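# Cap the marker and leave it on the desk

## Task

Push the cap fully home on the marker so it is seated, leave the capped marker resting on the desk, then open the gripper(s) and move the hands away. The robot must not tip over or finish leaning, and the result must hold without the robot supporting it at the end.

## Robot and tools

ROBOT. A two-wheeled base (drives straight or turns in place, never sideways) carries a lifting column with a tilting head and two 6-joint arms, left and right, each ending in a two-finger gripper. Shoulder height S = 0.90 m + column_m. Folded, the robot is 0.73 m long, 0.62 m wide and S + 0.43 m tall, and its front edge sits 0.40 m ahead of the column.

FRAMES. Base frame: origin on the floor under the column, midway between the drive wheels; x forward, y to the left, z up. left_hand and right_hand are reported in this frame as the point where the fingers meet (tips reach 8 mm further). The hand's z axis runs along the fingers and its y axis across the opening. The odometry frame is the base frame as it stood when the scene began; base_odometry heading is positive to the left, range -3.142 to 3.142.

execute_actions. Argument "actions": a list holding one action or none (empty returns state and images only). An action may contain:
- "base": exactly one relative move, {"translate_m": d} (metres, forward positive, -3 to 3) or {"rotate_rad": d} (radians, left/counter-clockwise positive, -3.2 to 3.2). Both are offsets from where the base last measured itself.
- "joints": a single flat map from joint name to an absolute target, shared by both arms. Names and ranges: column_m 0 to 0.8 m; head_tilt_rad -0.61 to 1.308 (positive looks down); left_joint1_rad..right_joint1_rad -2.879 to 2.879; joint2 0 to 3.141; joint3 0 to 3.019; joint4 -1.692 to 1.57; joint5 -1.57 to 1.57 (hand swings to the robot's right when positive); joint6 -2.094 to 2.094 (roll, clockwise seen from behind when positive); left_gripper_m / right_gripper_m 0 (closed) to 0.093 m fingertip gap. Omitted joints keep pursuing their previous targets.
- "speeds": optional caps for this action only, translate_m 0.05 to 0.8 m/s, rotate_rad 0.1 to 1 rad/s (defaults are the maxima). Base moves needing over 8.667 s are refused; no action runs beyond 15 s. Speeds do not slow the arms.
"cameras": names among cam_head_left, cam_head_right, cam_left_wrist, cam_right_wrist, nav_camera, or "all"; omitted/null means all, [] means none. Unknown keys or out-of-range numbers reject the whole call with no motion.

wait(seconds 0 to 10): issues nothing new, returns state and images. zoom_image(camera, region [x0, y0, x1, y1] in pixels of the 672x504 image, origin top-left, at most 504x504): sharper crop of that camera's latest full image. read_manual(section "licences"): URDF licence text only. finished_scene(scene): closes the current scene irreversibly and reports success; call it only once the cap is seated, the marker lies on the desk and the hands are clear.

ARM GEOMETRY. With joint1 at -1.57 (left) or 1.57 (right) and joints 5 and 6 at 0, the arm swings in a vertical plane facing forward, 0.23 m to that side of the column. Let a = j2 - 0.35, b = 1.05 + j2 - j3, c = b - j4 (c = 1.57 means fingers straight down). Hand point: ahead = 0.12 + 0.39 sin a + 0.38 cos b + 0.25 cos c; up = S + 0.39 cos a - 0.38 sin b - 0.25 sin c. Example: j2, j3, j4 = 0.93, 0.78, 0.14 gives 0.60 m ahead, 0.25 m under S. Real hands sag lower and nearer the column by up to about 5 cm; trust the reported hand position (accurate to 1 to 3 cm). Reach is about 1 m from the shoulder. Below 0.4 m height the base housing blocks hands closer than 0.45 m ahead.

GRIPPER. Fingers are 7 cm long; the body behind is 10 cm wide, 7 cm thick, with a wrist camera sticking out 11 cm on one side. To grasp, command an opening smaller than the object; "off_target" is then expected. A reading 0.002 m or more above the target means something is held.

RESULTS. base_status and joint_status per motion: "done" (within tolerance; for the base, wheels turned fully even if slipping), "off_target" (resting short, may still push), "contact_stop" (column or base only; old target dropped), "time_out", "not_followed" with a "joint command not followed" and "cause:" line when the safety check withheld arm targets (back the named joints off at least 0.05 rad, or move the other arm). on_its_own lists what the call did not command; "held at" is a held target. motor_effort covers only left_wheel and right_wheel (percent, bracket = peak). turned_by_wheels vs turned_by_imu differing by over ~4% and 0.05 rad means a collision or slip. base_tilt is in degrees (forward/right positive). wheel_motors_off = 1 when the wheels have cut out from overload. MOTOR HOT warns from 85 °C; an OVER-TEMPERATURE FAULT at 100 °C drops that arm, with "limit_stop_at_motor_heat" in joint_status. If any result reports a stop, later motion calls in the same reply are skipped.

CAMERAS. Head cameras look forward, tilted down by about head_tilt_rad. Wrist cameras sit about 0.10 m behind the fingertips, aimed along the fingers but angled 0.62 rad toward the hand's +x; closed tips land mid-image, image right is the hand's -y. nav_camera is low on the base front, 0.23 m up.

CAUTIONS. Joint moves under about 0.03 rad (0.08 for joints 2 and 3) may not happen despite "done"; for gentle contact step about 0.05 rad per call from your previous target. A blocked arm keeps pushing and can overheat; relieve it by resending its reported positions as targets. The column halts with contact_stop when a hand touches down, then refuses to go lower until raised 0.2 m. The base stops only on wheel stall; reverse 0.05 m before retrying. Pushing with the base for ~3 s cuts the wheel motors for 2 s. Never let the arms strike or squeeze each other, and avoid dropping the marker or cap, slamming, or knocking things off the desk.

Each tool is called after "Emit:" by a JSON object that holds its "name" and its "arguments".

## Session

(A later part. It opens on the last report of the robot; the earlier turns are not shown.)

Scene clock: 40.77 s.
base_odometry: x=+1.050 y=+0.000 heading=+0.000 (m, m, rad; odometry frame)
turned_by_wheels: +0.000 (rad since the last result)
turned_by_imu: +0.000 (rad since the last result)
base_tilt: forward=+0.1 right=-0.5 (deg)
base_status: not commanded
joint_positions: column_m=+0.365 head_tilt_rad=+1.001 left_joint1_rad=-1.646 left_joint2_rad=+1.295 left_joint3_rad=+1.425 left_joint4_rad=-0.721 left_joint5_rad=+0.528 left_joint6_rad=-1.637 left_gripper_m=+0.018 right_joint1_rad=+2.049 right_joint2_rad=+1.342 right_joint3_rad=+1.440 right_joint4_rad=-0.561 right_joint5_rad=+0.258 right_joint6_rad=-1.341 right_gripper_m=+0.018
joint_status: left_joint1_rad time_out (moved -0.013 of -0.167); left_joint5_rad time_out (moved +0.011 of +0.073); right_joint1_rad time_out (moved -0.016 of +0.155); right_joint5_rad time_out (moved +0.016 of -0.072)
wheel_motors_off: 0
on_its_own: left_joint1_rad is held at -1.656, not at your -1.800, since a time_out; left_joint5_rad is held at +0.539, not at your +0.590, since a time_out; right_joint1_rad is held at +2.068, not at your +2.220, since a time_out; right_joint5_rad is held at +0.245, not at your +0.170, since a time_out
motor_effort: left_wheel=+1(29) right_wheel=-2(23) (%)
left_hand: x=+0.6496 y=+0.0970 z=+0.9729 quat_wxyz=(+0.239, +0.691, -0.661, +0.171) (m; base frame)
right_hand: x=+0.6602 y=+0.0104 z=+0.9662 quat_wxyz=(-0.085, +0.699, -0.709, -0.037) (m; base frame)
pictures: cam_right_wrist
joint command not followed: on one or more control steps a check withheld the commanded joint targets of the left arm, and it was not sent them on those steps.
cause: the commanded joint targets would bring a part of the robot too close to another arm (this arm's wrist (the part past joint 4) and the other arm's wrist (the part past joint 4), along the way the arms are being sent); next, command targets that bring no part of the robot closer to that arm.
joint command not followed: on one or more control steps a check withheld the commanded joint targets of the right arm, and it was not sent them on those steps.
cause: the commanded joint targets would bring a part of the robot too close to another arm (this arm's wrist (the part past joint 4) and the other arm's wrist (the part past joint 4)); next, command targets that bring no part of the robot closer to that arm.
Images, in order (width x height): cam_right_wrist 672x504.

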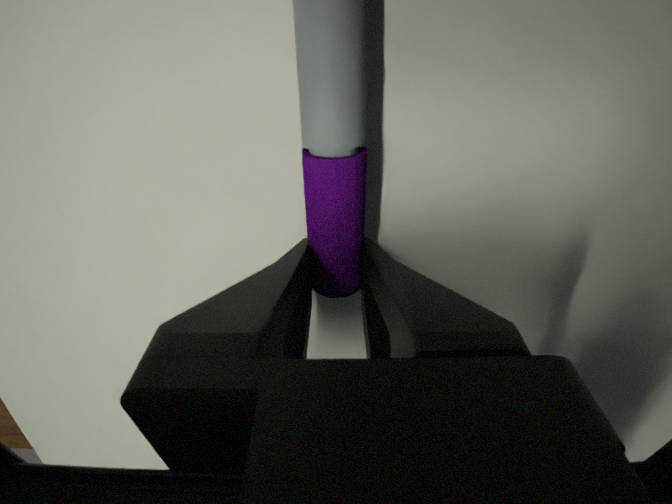

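Emit:
{"name": "execute_actions", "arguments": {"actions": [{"joints":{"left_joint1_rad":-1.646,"left_joint5_rad":0.528,"right_joint1_rad":2.049,"right_joint5_rad":0.258,"left_gripper_m":0.04}}], "cameras": ["cam_right_wrist","cam_head_left","cam_left_wrist"]}}

Emit:
{"name": "zoom_image", "arguments": {"camera": "cam_head_left", "region": [230,70,410,160]}}

Scene clock: 41.43 s.
base_odometry: x=+1.050 y=+0.000 heading=+0.000 (m, m, rad; odometry frame)
turned_by_wheels: +0.000 (rad since the last result)
turned_by_imu: +0.000 (rad since the last result)
base_tilt: forward=+0.0 right=-0.4 (deg)
base_status: not commanded
joint_positions: column_m=+0.365 head_tilt_rad=+1.001 left_joint1_rad=-1.646 left_joint2_rad=+1.296 left_joint3_rad=+1.425 left_joint4_rad=-0.721 left_joint5_rad=+0.525 left_joint6_rad=-1.637 left_gripper_m=+0.040 right_joint1_rad=+2.049 right_joint2_rad=+1.342 right_joint3_rad=+1.440 right_joint4_rad=-0.561 right_joint5_rad=+0.261 right_joint6_rad=-1.341 right_gripper_m=+0.018
joint_status: all done
wheel_motors_off: 0
motor_effort: left_wheel=+1(1) right_wheel=-2(2) (%)
left_hand: x=+0.6496 y=+0.0975 z=+0.9724 quat_wxyz=(+0.238, +0.691, -0.661, +0.170) (m; base frame)
right_hand: x=+0.6604 y=+0.0099 z=+0.9661 quat_wxyz=(-0.084, +0.699, -0.709, -0.036) (m; base frame)
pictures: cam_head_left, cam_left_wrist, cam_right_wrist
Images, in order (width x height): cam_head_left 672x504, cam_left_wrist 672x504, cam_right_wrist 672x504.

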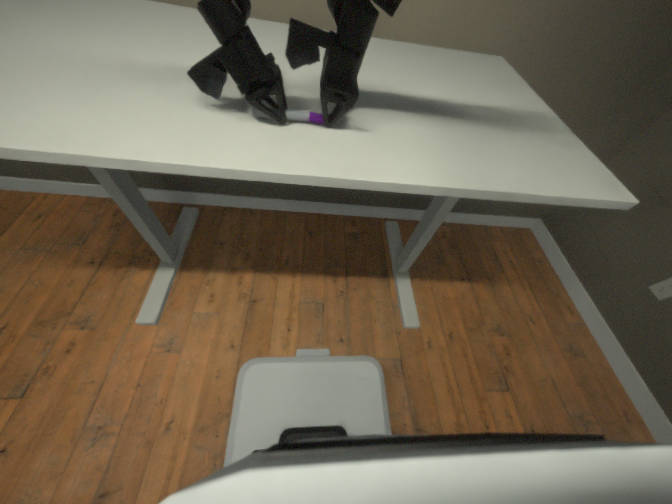

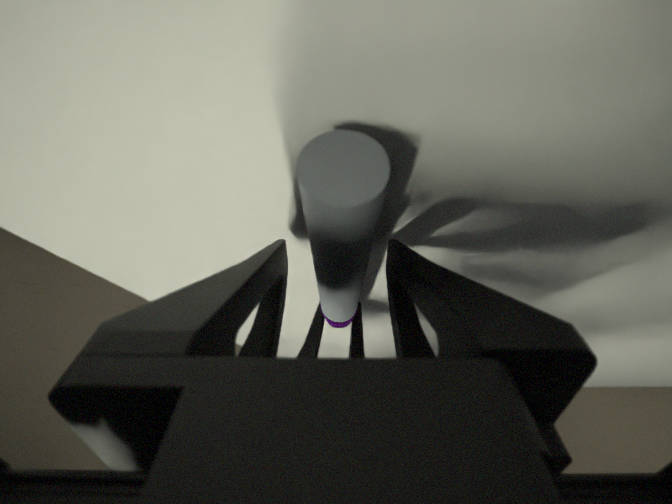

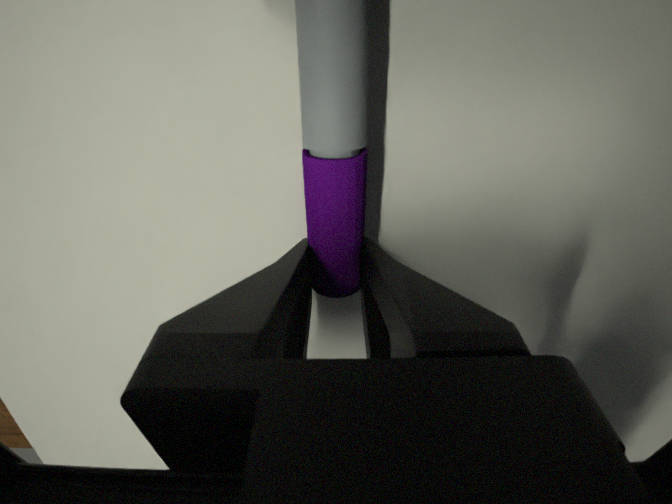

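Region (230, 70, 410, 160) of cam_head_left's 672x504 image, scaled by 2.800, with more detail than that image has.

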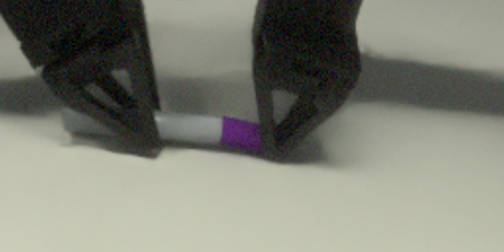

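Emit:
{"name": "execute_actions", "arguments": {"actions": [{"joints":{"left_joint1_rad":-1.59,"left_joint5_rad":0.44}}], "cameras": ["cam_left_wrist"]}}

Emit:
{"name": "execute_actions", "arguments": {"actions": [{"joints":{"left_gripper_m":0.0}}], "cameras": ["cam_left_wrist"]}}

Scene clock: 42.20 s.
base_odometry: x=+1.050 y=+0.000 heading=+0.000 (m, m, rad; odometry frame)
turned_by_wheels: +0.000 (rad since the last result)
turned_by_imu: +0.000 (rad since the last result)
base_tilt: forward=+0.0 right=-0.3 (deg)
base_status: not commanded
joint_positions: column_m=+0.365 head_tilt_rad=+1.001 left_joint1_rad=-1.613 left_joint2_rad=+1.286 left_joint3_rad=+1.428 left_joint4_rad=-0.721 left_joint5_rad=+0.458 left_joint6_rad=-1.637 left_gripper_m=+0.040 right_joint1_rad=+2.049 right_joint2_rad=+1.342 right_joint3_rad=+1.440 right_joint4_rad=-0.561 right_joint5_rad=+0.261 right_joint6_rad=-1.341 right_gripper_m=+0.018
joint_status: all done
wheel_motors_off: 0
motor_effort: left_wheel=+2(1) right_wheel=-2(2) (%)
left_hand: x=+0.6562 y=+0.1254 z=+0.9692 quat_wxyz=(+0.198, +0.705, -0.666, +0.146) (m; base frame)
right_hand: x=+0.6604 y=+0.0099 z=+0.9661 quat_wxyz=(-0.084, +0.699, -0.709, -0.036) (m; base frame)
pictures: cam_left_wrist
Images, in order (width x height): cam_left_wrist 672x504.

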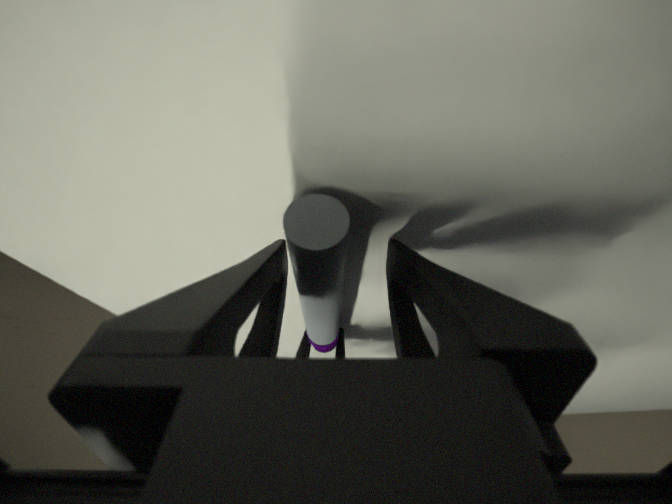

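Scene clock: 42.77 s.
base_odometry: x=+1.050 y=+0.000 heading=+0.000 (m, m, rad; odometry frame)
turned_by_wheels: +0.000 (rad since the last result)
turned_by_imu: +0.000 (rad since the last result)
base_tilt: forward=+0.0 right=-0.6 (deg)
base_status: not commanded
joint_positions: column_m=+0.365 head_tilt_rad=+1.001 left_joint1_rad=-1.611 left_joint2_rad=+1.286 left_joint3_rad=+1.429 left_joint4_rad=-0.721 left_joint5_rad=+0.451 left_joint6_rad=-1.631 left_gripper_m=+0.018 right_joint1_rad=+2.049 right_joint2_rad=+1.343 right_joint3_rad=+1.442 right_joint4_rad=-0.552 right_joint5_rad=+0.261 right_joint6_rad=-1.340 right_gripper_m=+0.018
joint_status: left_gripper_m off_target (ended at +0.018, target +0.000)
wheel_motors_off: 0
motor_effort: left_wheel=+2(0) right_wheel=-2(2) (%)
left_hand: x=+0.6566 y=+0.1273 z=+0.9687 quat_wxyz=(+0.195, +0.704, -0.668, +0.144) (m; base frame)
right_hand: x=+0.6635 y=+0.0104 z=+0.9667 quat_wxyz=(-0.088, +0.697, -0.710, -0.033) (m; base frame)
pictures: cam_left_wrist
Images, in order (width x height): cam_left_wrist 672x504.

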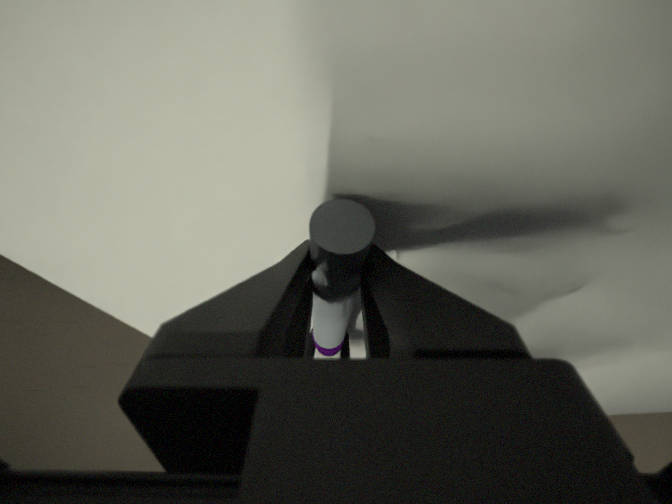

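Emit:
{"name": "execute_actions", "arguments": {"actions": [{"joints":{"left_joint1_rad":-1.76,"left_joint5_rad":0.50,"right_joint1_rad":2.18,"right_joint5_rad":0.22,"right_gripper_m":0,"left_gripper_m":0}}], "cameras": ["cam_right_wrist"]}}

Emit:
{"name": "zoom_image", "arguments": {"camera": "cam_right_wrist", "region": [270,110,410,200]}}

Scene clock: 44.83 s.
base_odometry: x=+1.050 y=+0.000 heading=+0.000 (m, m, rad; odometry frame)
turned_by_wheels: +0.000 (rad since the last result)
turned_by_imu: +0.000 (rad since the last result)
base_tilt: forward=+0.0 right=-0.4 (deg)
base_status: not commanded
joint_positions: column_m=+0.365 head_tilt_rad=+1.001 left_joint1_rad=-1.627 left_joint2_rad=+1.286 left_joint3_rad=+1.429 left_joint4_rad=-0.721 left_joint5_rad=+0.442 left_joint6_rad=-1.631 left_gripper_m=+0.018 right_joint1_rad=+2.059 right_joint2_rad=+1.343 right_joint3_rad=+1.442 right_joint4_rad=-0.554 right_joint5_rad=+0.288 right_joint6_rad=-1.340 right_gripper_m=+0.018
joint_status: left_joint1_rad time_out (moved -0.015 of -0.149); left_joint5_rad time_out (moved -0.009 of +0.049); left_gripper_m off_target (ended at +0.018, target +0.000); right_joint1_rad time_out (moved +0.010 of +0.131); right_joint5_rad time_out (moved +0.028 of -0.041); right_gripper_m off_target (ended at +0.018, target +0.000)
wheel_motors_off: 0
on_its_own: left_joint1_rad reads -1.627 and still pushes toward -1.760 since a time_out; left_joint5_rad reads +0.442 and still pushes toward +0.500 since a time_out; right_joint1_rad reads +2.059 and still pushes toward +2.180 since a time_out; right_joint5_rad reads +0.288 and still pushes toward +0.220 since a time_out
motor_effort: left_wheel=+0(1) right_wheel=-2(2) (%)
left_hand: x=+0.6558 y=+0.1203 z=+0.9694 quat_wxyz=(+0.197, +0.700, -0.671, +0.145) (m; base frame)
right_hand: x=+0.6631 y=+0.0113 z=+0.9680 quat_wxyz=(-0.083, +0.699, -0.710, -0.025) (m; base frame)
pictures: cam_right_wrist
Images, in order (width x height): cam_right_wrist 672x504.

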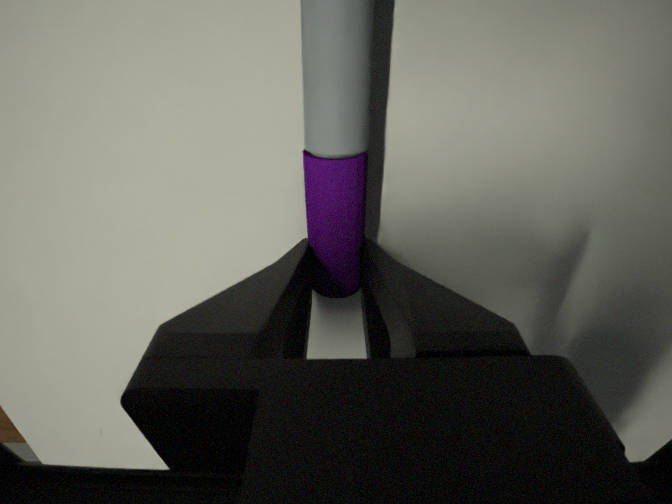

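Region (270, 110, 410, 200) of cam_right_wrist's 672x504 image, scaled by 3.600, with more detail than that image has; it fills the top 324 rows of this view, and the rest is white.

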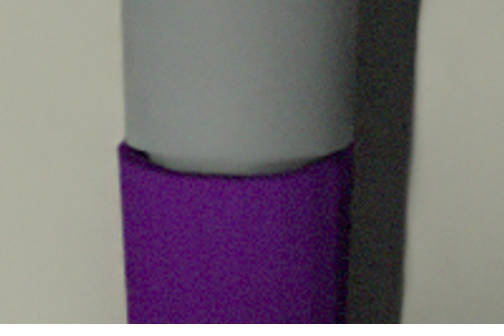

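Closer; a bit more.

Emit:
{"name": "execute_actions", "arguments": {"actions": [{"joints":{"left_joint1_rad":-1.84,"left_joint5_rad":0.51,"right_joint1_rad":2.26,"right_joint5_rad":0.22}}], "cameras": ["cam_right_wrist"]}}

Emit:
{"name": "zoom_image", "arguments": {"camera": "cam_right_wrist", "region": [270,110,410,200]}}

Scene clock: 47.20 s.
base_odometry: x=+1.050 y=+0.000 heading=+0.000 (m, m, rad; odometry frame)
turned_by_wheels: +0.000 (rad since the last result)
turned_by_imu: +0.000 (rad since the last result)
base_tilt: forward=+0.1 right=-0.5 (deg)
base_status: not commanded
joint_positions: column_m=+0.365 head_tilt_rad=+1.001 left_joint1_rad=-1.627 left_joint2_rad=+1.287 left_joint3_rad=+1.428 left_joint4_rad=-0.720 left_joint5_rad=+0.454 left_joint6_rad=-1.636 left_gripper_m=+0.018 right_joint1_rad=+2.046 right_joint2_rad=+1.340 right_joint3_rad=+1.442 right_joint4_rad=-0.556 right_joint5_rad=+0.298 right_joint6_rad=-1.341 right_gripper_m=+0.018
joint_status: left_joint1_rad time_out (moved -0.001 of -0.213); left_joint5_rad time_out (moved +0.012 of +0.068); right_joint1_rad time_out (moved -0.013 of +0.201); right_joint5_rad time_out (moved +0.010 of -0.068)
wheel_motors_off: 0
on_its_own: left_joint1_rad is held at -1.635, not at your -1.840, since a time_out; left_joint5_rad is held at +0.453, not at your +0.510, since a time_out; right_joint1_rad is held at +2.059, not at your +2.260, since a time_out; right_joint5_rad is held at +0.291, not at your +0.220, since a time_out
motor_effort: left_wheel=-2(47) right_wheel=-1(53) (%)
left_hand: x=+0.6553 y=+0.1182 z=+0.9696 quat_wxyz=(+0.202, +0.701, -0.668, +0.148) (m; base frame)
right_hand: x=+0.6652 y=+0.0021 z=+0.9664 quat_wxyz=(-0.077, +0.698, -0.712, -0.017) (m; base frame)
pictures: cam_right_wrist
joint command not followed: on one or more control steps a check withheld the commanded joint targets of the left arm, and it was not sent them on those steps.
cause: the commanded joint targets would bring a part of the robot too close to another arm (this arm's wrist (the part past joint 4) and the other arm's wrist (the part past joint 4)); next, command targets that bring no part of the robot closer to that arm.
joint command not followed: on one or more control steps a check withheld the commanded joint targets of the right arm, and it was not sent them on those steps.
cause: the commanded joint targets would bring a part of the robot too close to another arm (this arm's wrist (the part past joint 4) and the other arm's wrist (the part past joint 4)); next, command targets that bring no part of the robot closer to that arm.
Images, in order (width x height): cam_right_wrist 672x504.

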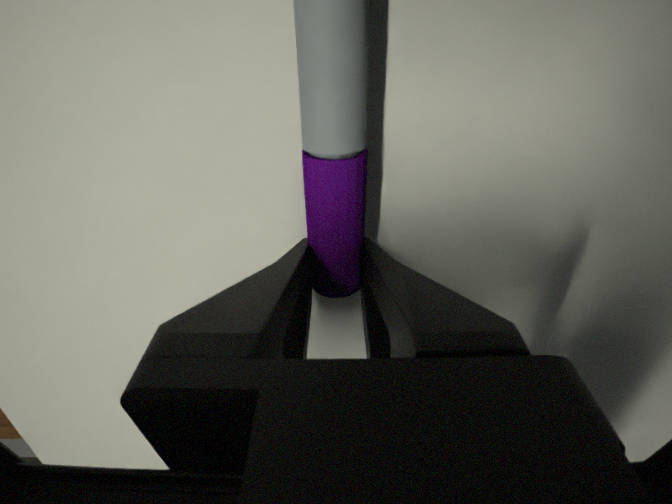

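Region (270, 110, 410, 200) of cam_right_wrist's 672x504 image, scaled by 3.600, with more detail than that image has; it fills the top 324 rows of this view, and the rest is white.

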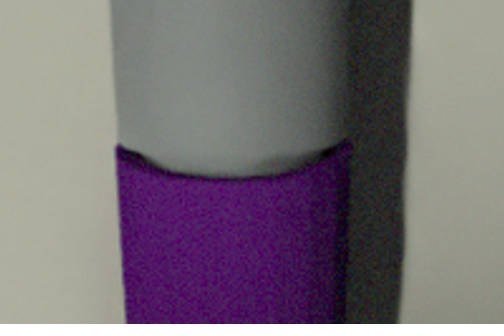

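Emit:
{"name": "execute_actions", "arguments": {"actions": [{"joints":{"left_joint1_rad":-1.627,"left_joint5_rad":0.454,"right_joint1_rad":2.046,"right_joint5_rad":0.298,"right_gripper_m":0.04}}], "cameras": ["cam_right_wrist"]}}

Emit:
{"name": "zoom_image", "arguments": {"camera": "cam_right_wrist", "region": [270,110,410,200]}}

Scene clock: 47.87 s.
base_odometry: x=+1.050 y=+0.000 heading=+0.000 (m, m, rad; odometry frame)
turned_by_wheels: +0.000 (rad since the last result)
turned_by_imu: +0.000 (rad since the last result)
base_tilt: forward=+0.1 right=-0.5 (deg)
base_status: not commanded
joint_positions: column_m=+0.365 head_tilt_rad=+1.001 left_joint1_rad=-1.627 left_joint2_rad=+1.287 left_joint3_rad=+1.428 left_joint4_rad=-0.720 left_joint5_rad=+0.454 left_joint6_rad=-1.636 left_gripper_m=+0.018 right_joint1_rad=+2.046 right_joint2_rad=+1.340 right_joint3_rad=+1.442 right_joint4_rad=-0.552 right_joint5_rad=+0.299 right_joint6_rad=-1.341 right_gripper_m=+0.040
joint_status: all done
wheel_motors_off: 0
motor_effort: left_wheel=+0(2) right_wheel=+0(0) (%)
left_hand: x=+0.6553 y=+0.1182 z=+0.9696 quat_wxyz=(+0.202, +0.701, -0.668, +0.148) (m; base frame)
right_hand: x=+0.6663 y=+0.0021 z=+0.9666 quat_wxyz=(-0.078, +0.697, -0.713, -0.016) (m; base frame)
pictures: cam_right_wrist
Images, in order (width x height): cam_right_wrist 672x504.

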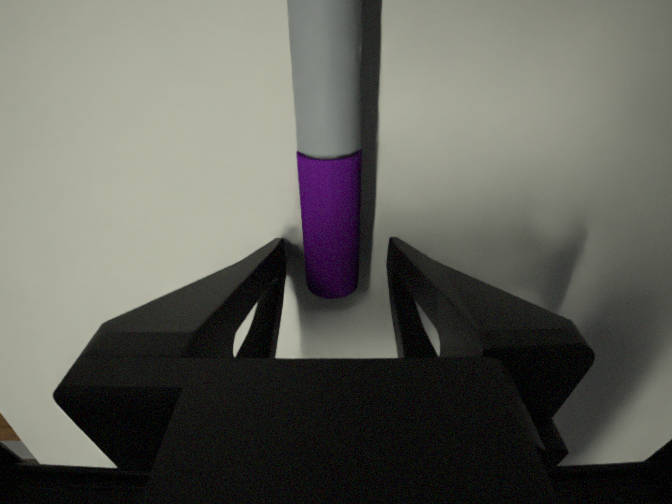

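Region (270, 110, 410, 200) of cam_right_wrist's 672x504 image, scaled by 3.600, with more detail than that image has; it fills the top 324 rows of this view, and the rest is white.

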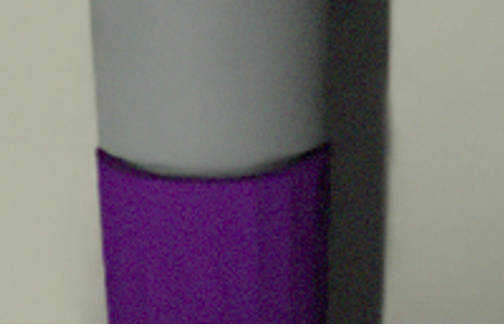

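Seated flush.

Emit:
{"name": "execute_actions", "arguments": {"actions": [{"joints":{"left_gripper_m":0.04}}], "cameras": []}}

Emit:
{"name": "execute_actions", "arguments": {"actions": [{"joints":{"column_m":0.45}}], "cameras": ["cam_head_left"]}}

Emit:
{"name": "finished_scene", "arguments": {"scene": 2}}

Scene clock: 48.50 s.
base_odometry: x=+1.050 y=+0.000 heading=+0.000 (m, m, rad; odometry frame)
turned_by_wheels: +0.000 (rad since the last result)
turned_by_imu: +0.000 (rad since the last result)
base_tilt: forward=+0.0 right=-0.4 (deg)
base_status: not commanded
joint_positions: column_m=+0.365 head_tilt_rad=+1.001 left_joint1_rad=-1.627 left_joint2_rad=+1.287 left_joint3_rad=+1.428 left_joint4_rad=-0.720 left_joint5_rad=+0.459 left_joint6_rad=-1.636 left_gripper_m=+0.040 right_joint1_rad=+2.046 right_joint2_rad=+1.340 right_joint3_rad=+1.442 right_joint4_rad=-0.552 right_joint5_rad=+0.299 right_joint6_rad=-1.341 right_gripper_m=+0.040
joint_status: all done
wheel_motors_off: 0
motor_effort: left_wheel=-2(1) right_wheel=+0(1) (%)
left_hand: x=+0.6553 y=+0.1173 z=+0.9700 quat_wxyz=(+0.204, +0.700, -0.667, +0.150) (m; base frame)
right_hand: x=+0.6663 y=+0.0021 z=+0.9666 quat_wxyz=(-0.078, +0.697, -0.713, -0.016) (m; base frame)
pictures: none
No camera images: the call's "cameras" was empty. Leave "cameras" out to get every camera's image.

Scene clock: 50.20 s.
base_odometry: x=+1.050 y=+0.000 heading=+0.000 (m, m, rad; odometry frame)
turned_by_wheels: +0.000 (rad since the last result)
turned_by_imu: +0.000 (rad since the last result)
base_tilt: forward=+0.2 right=-0.5 (deg)
base_status: not commanded
joint_positions: column_m=+0.450 head_tilt_rad=+1.001 left_joint1_rad=-1.627 left_joint2_rad=+1.299 left_joint3_rad=+1.428 left_joint4_rad=-0.720 left_joint5_rad=+0.458 left_joint6_rad=-1.636 left_gripper_m=+0.040 right_joint1_rad=+2.046 right_joint2_rad=+1.375 right_joint3_rad=+1.442 right_joint4_rad=-0.552 right_joint5_rad=+0.299 right_joint6_rad=-1.341 right_gripper_m=+0.040
joint_status: all done
wheel_motors_off: 0
motor_effort: left_wheel=-2(1) right_wheel=+1(0) (%)
left_hand: x=+0.6515 y=+0.1174 z=+1.0484 quat_wxyz=(+0.207, +0.701, -0.667, +0.144) (m; base frame)
right_hand: x=+0.6537 y=+0.0070 z=+1.0332 quat_wxyz=(-0.065, +0.702, -0.709, -0.024) (m; base frame)
pictures: cam_head_left
Images, in order (width x height): cam_head_left 672x504.

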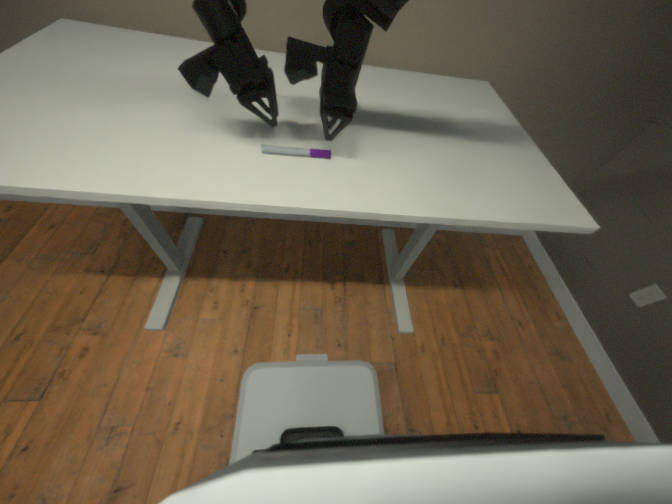

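The scene is finished: the task was done.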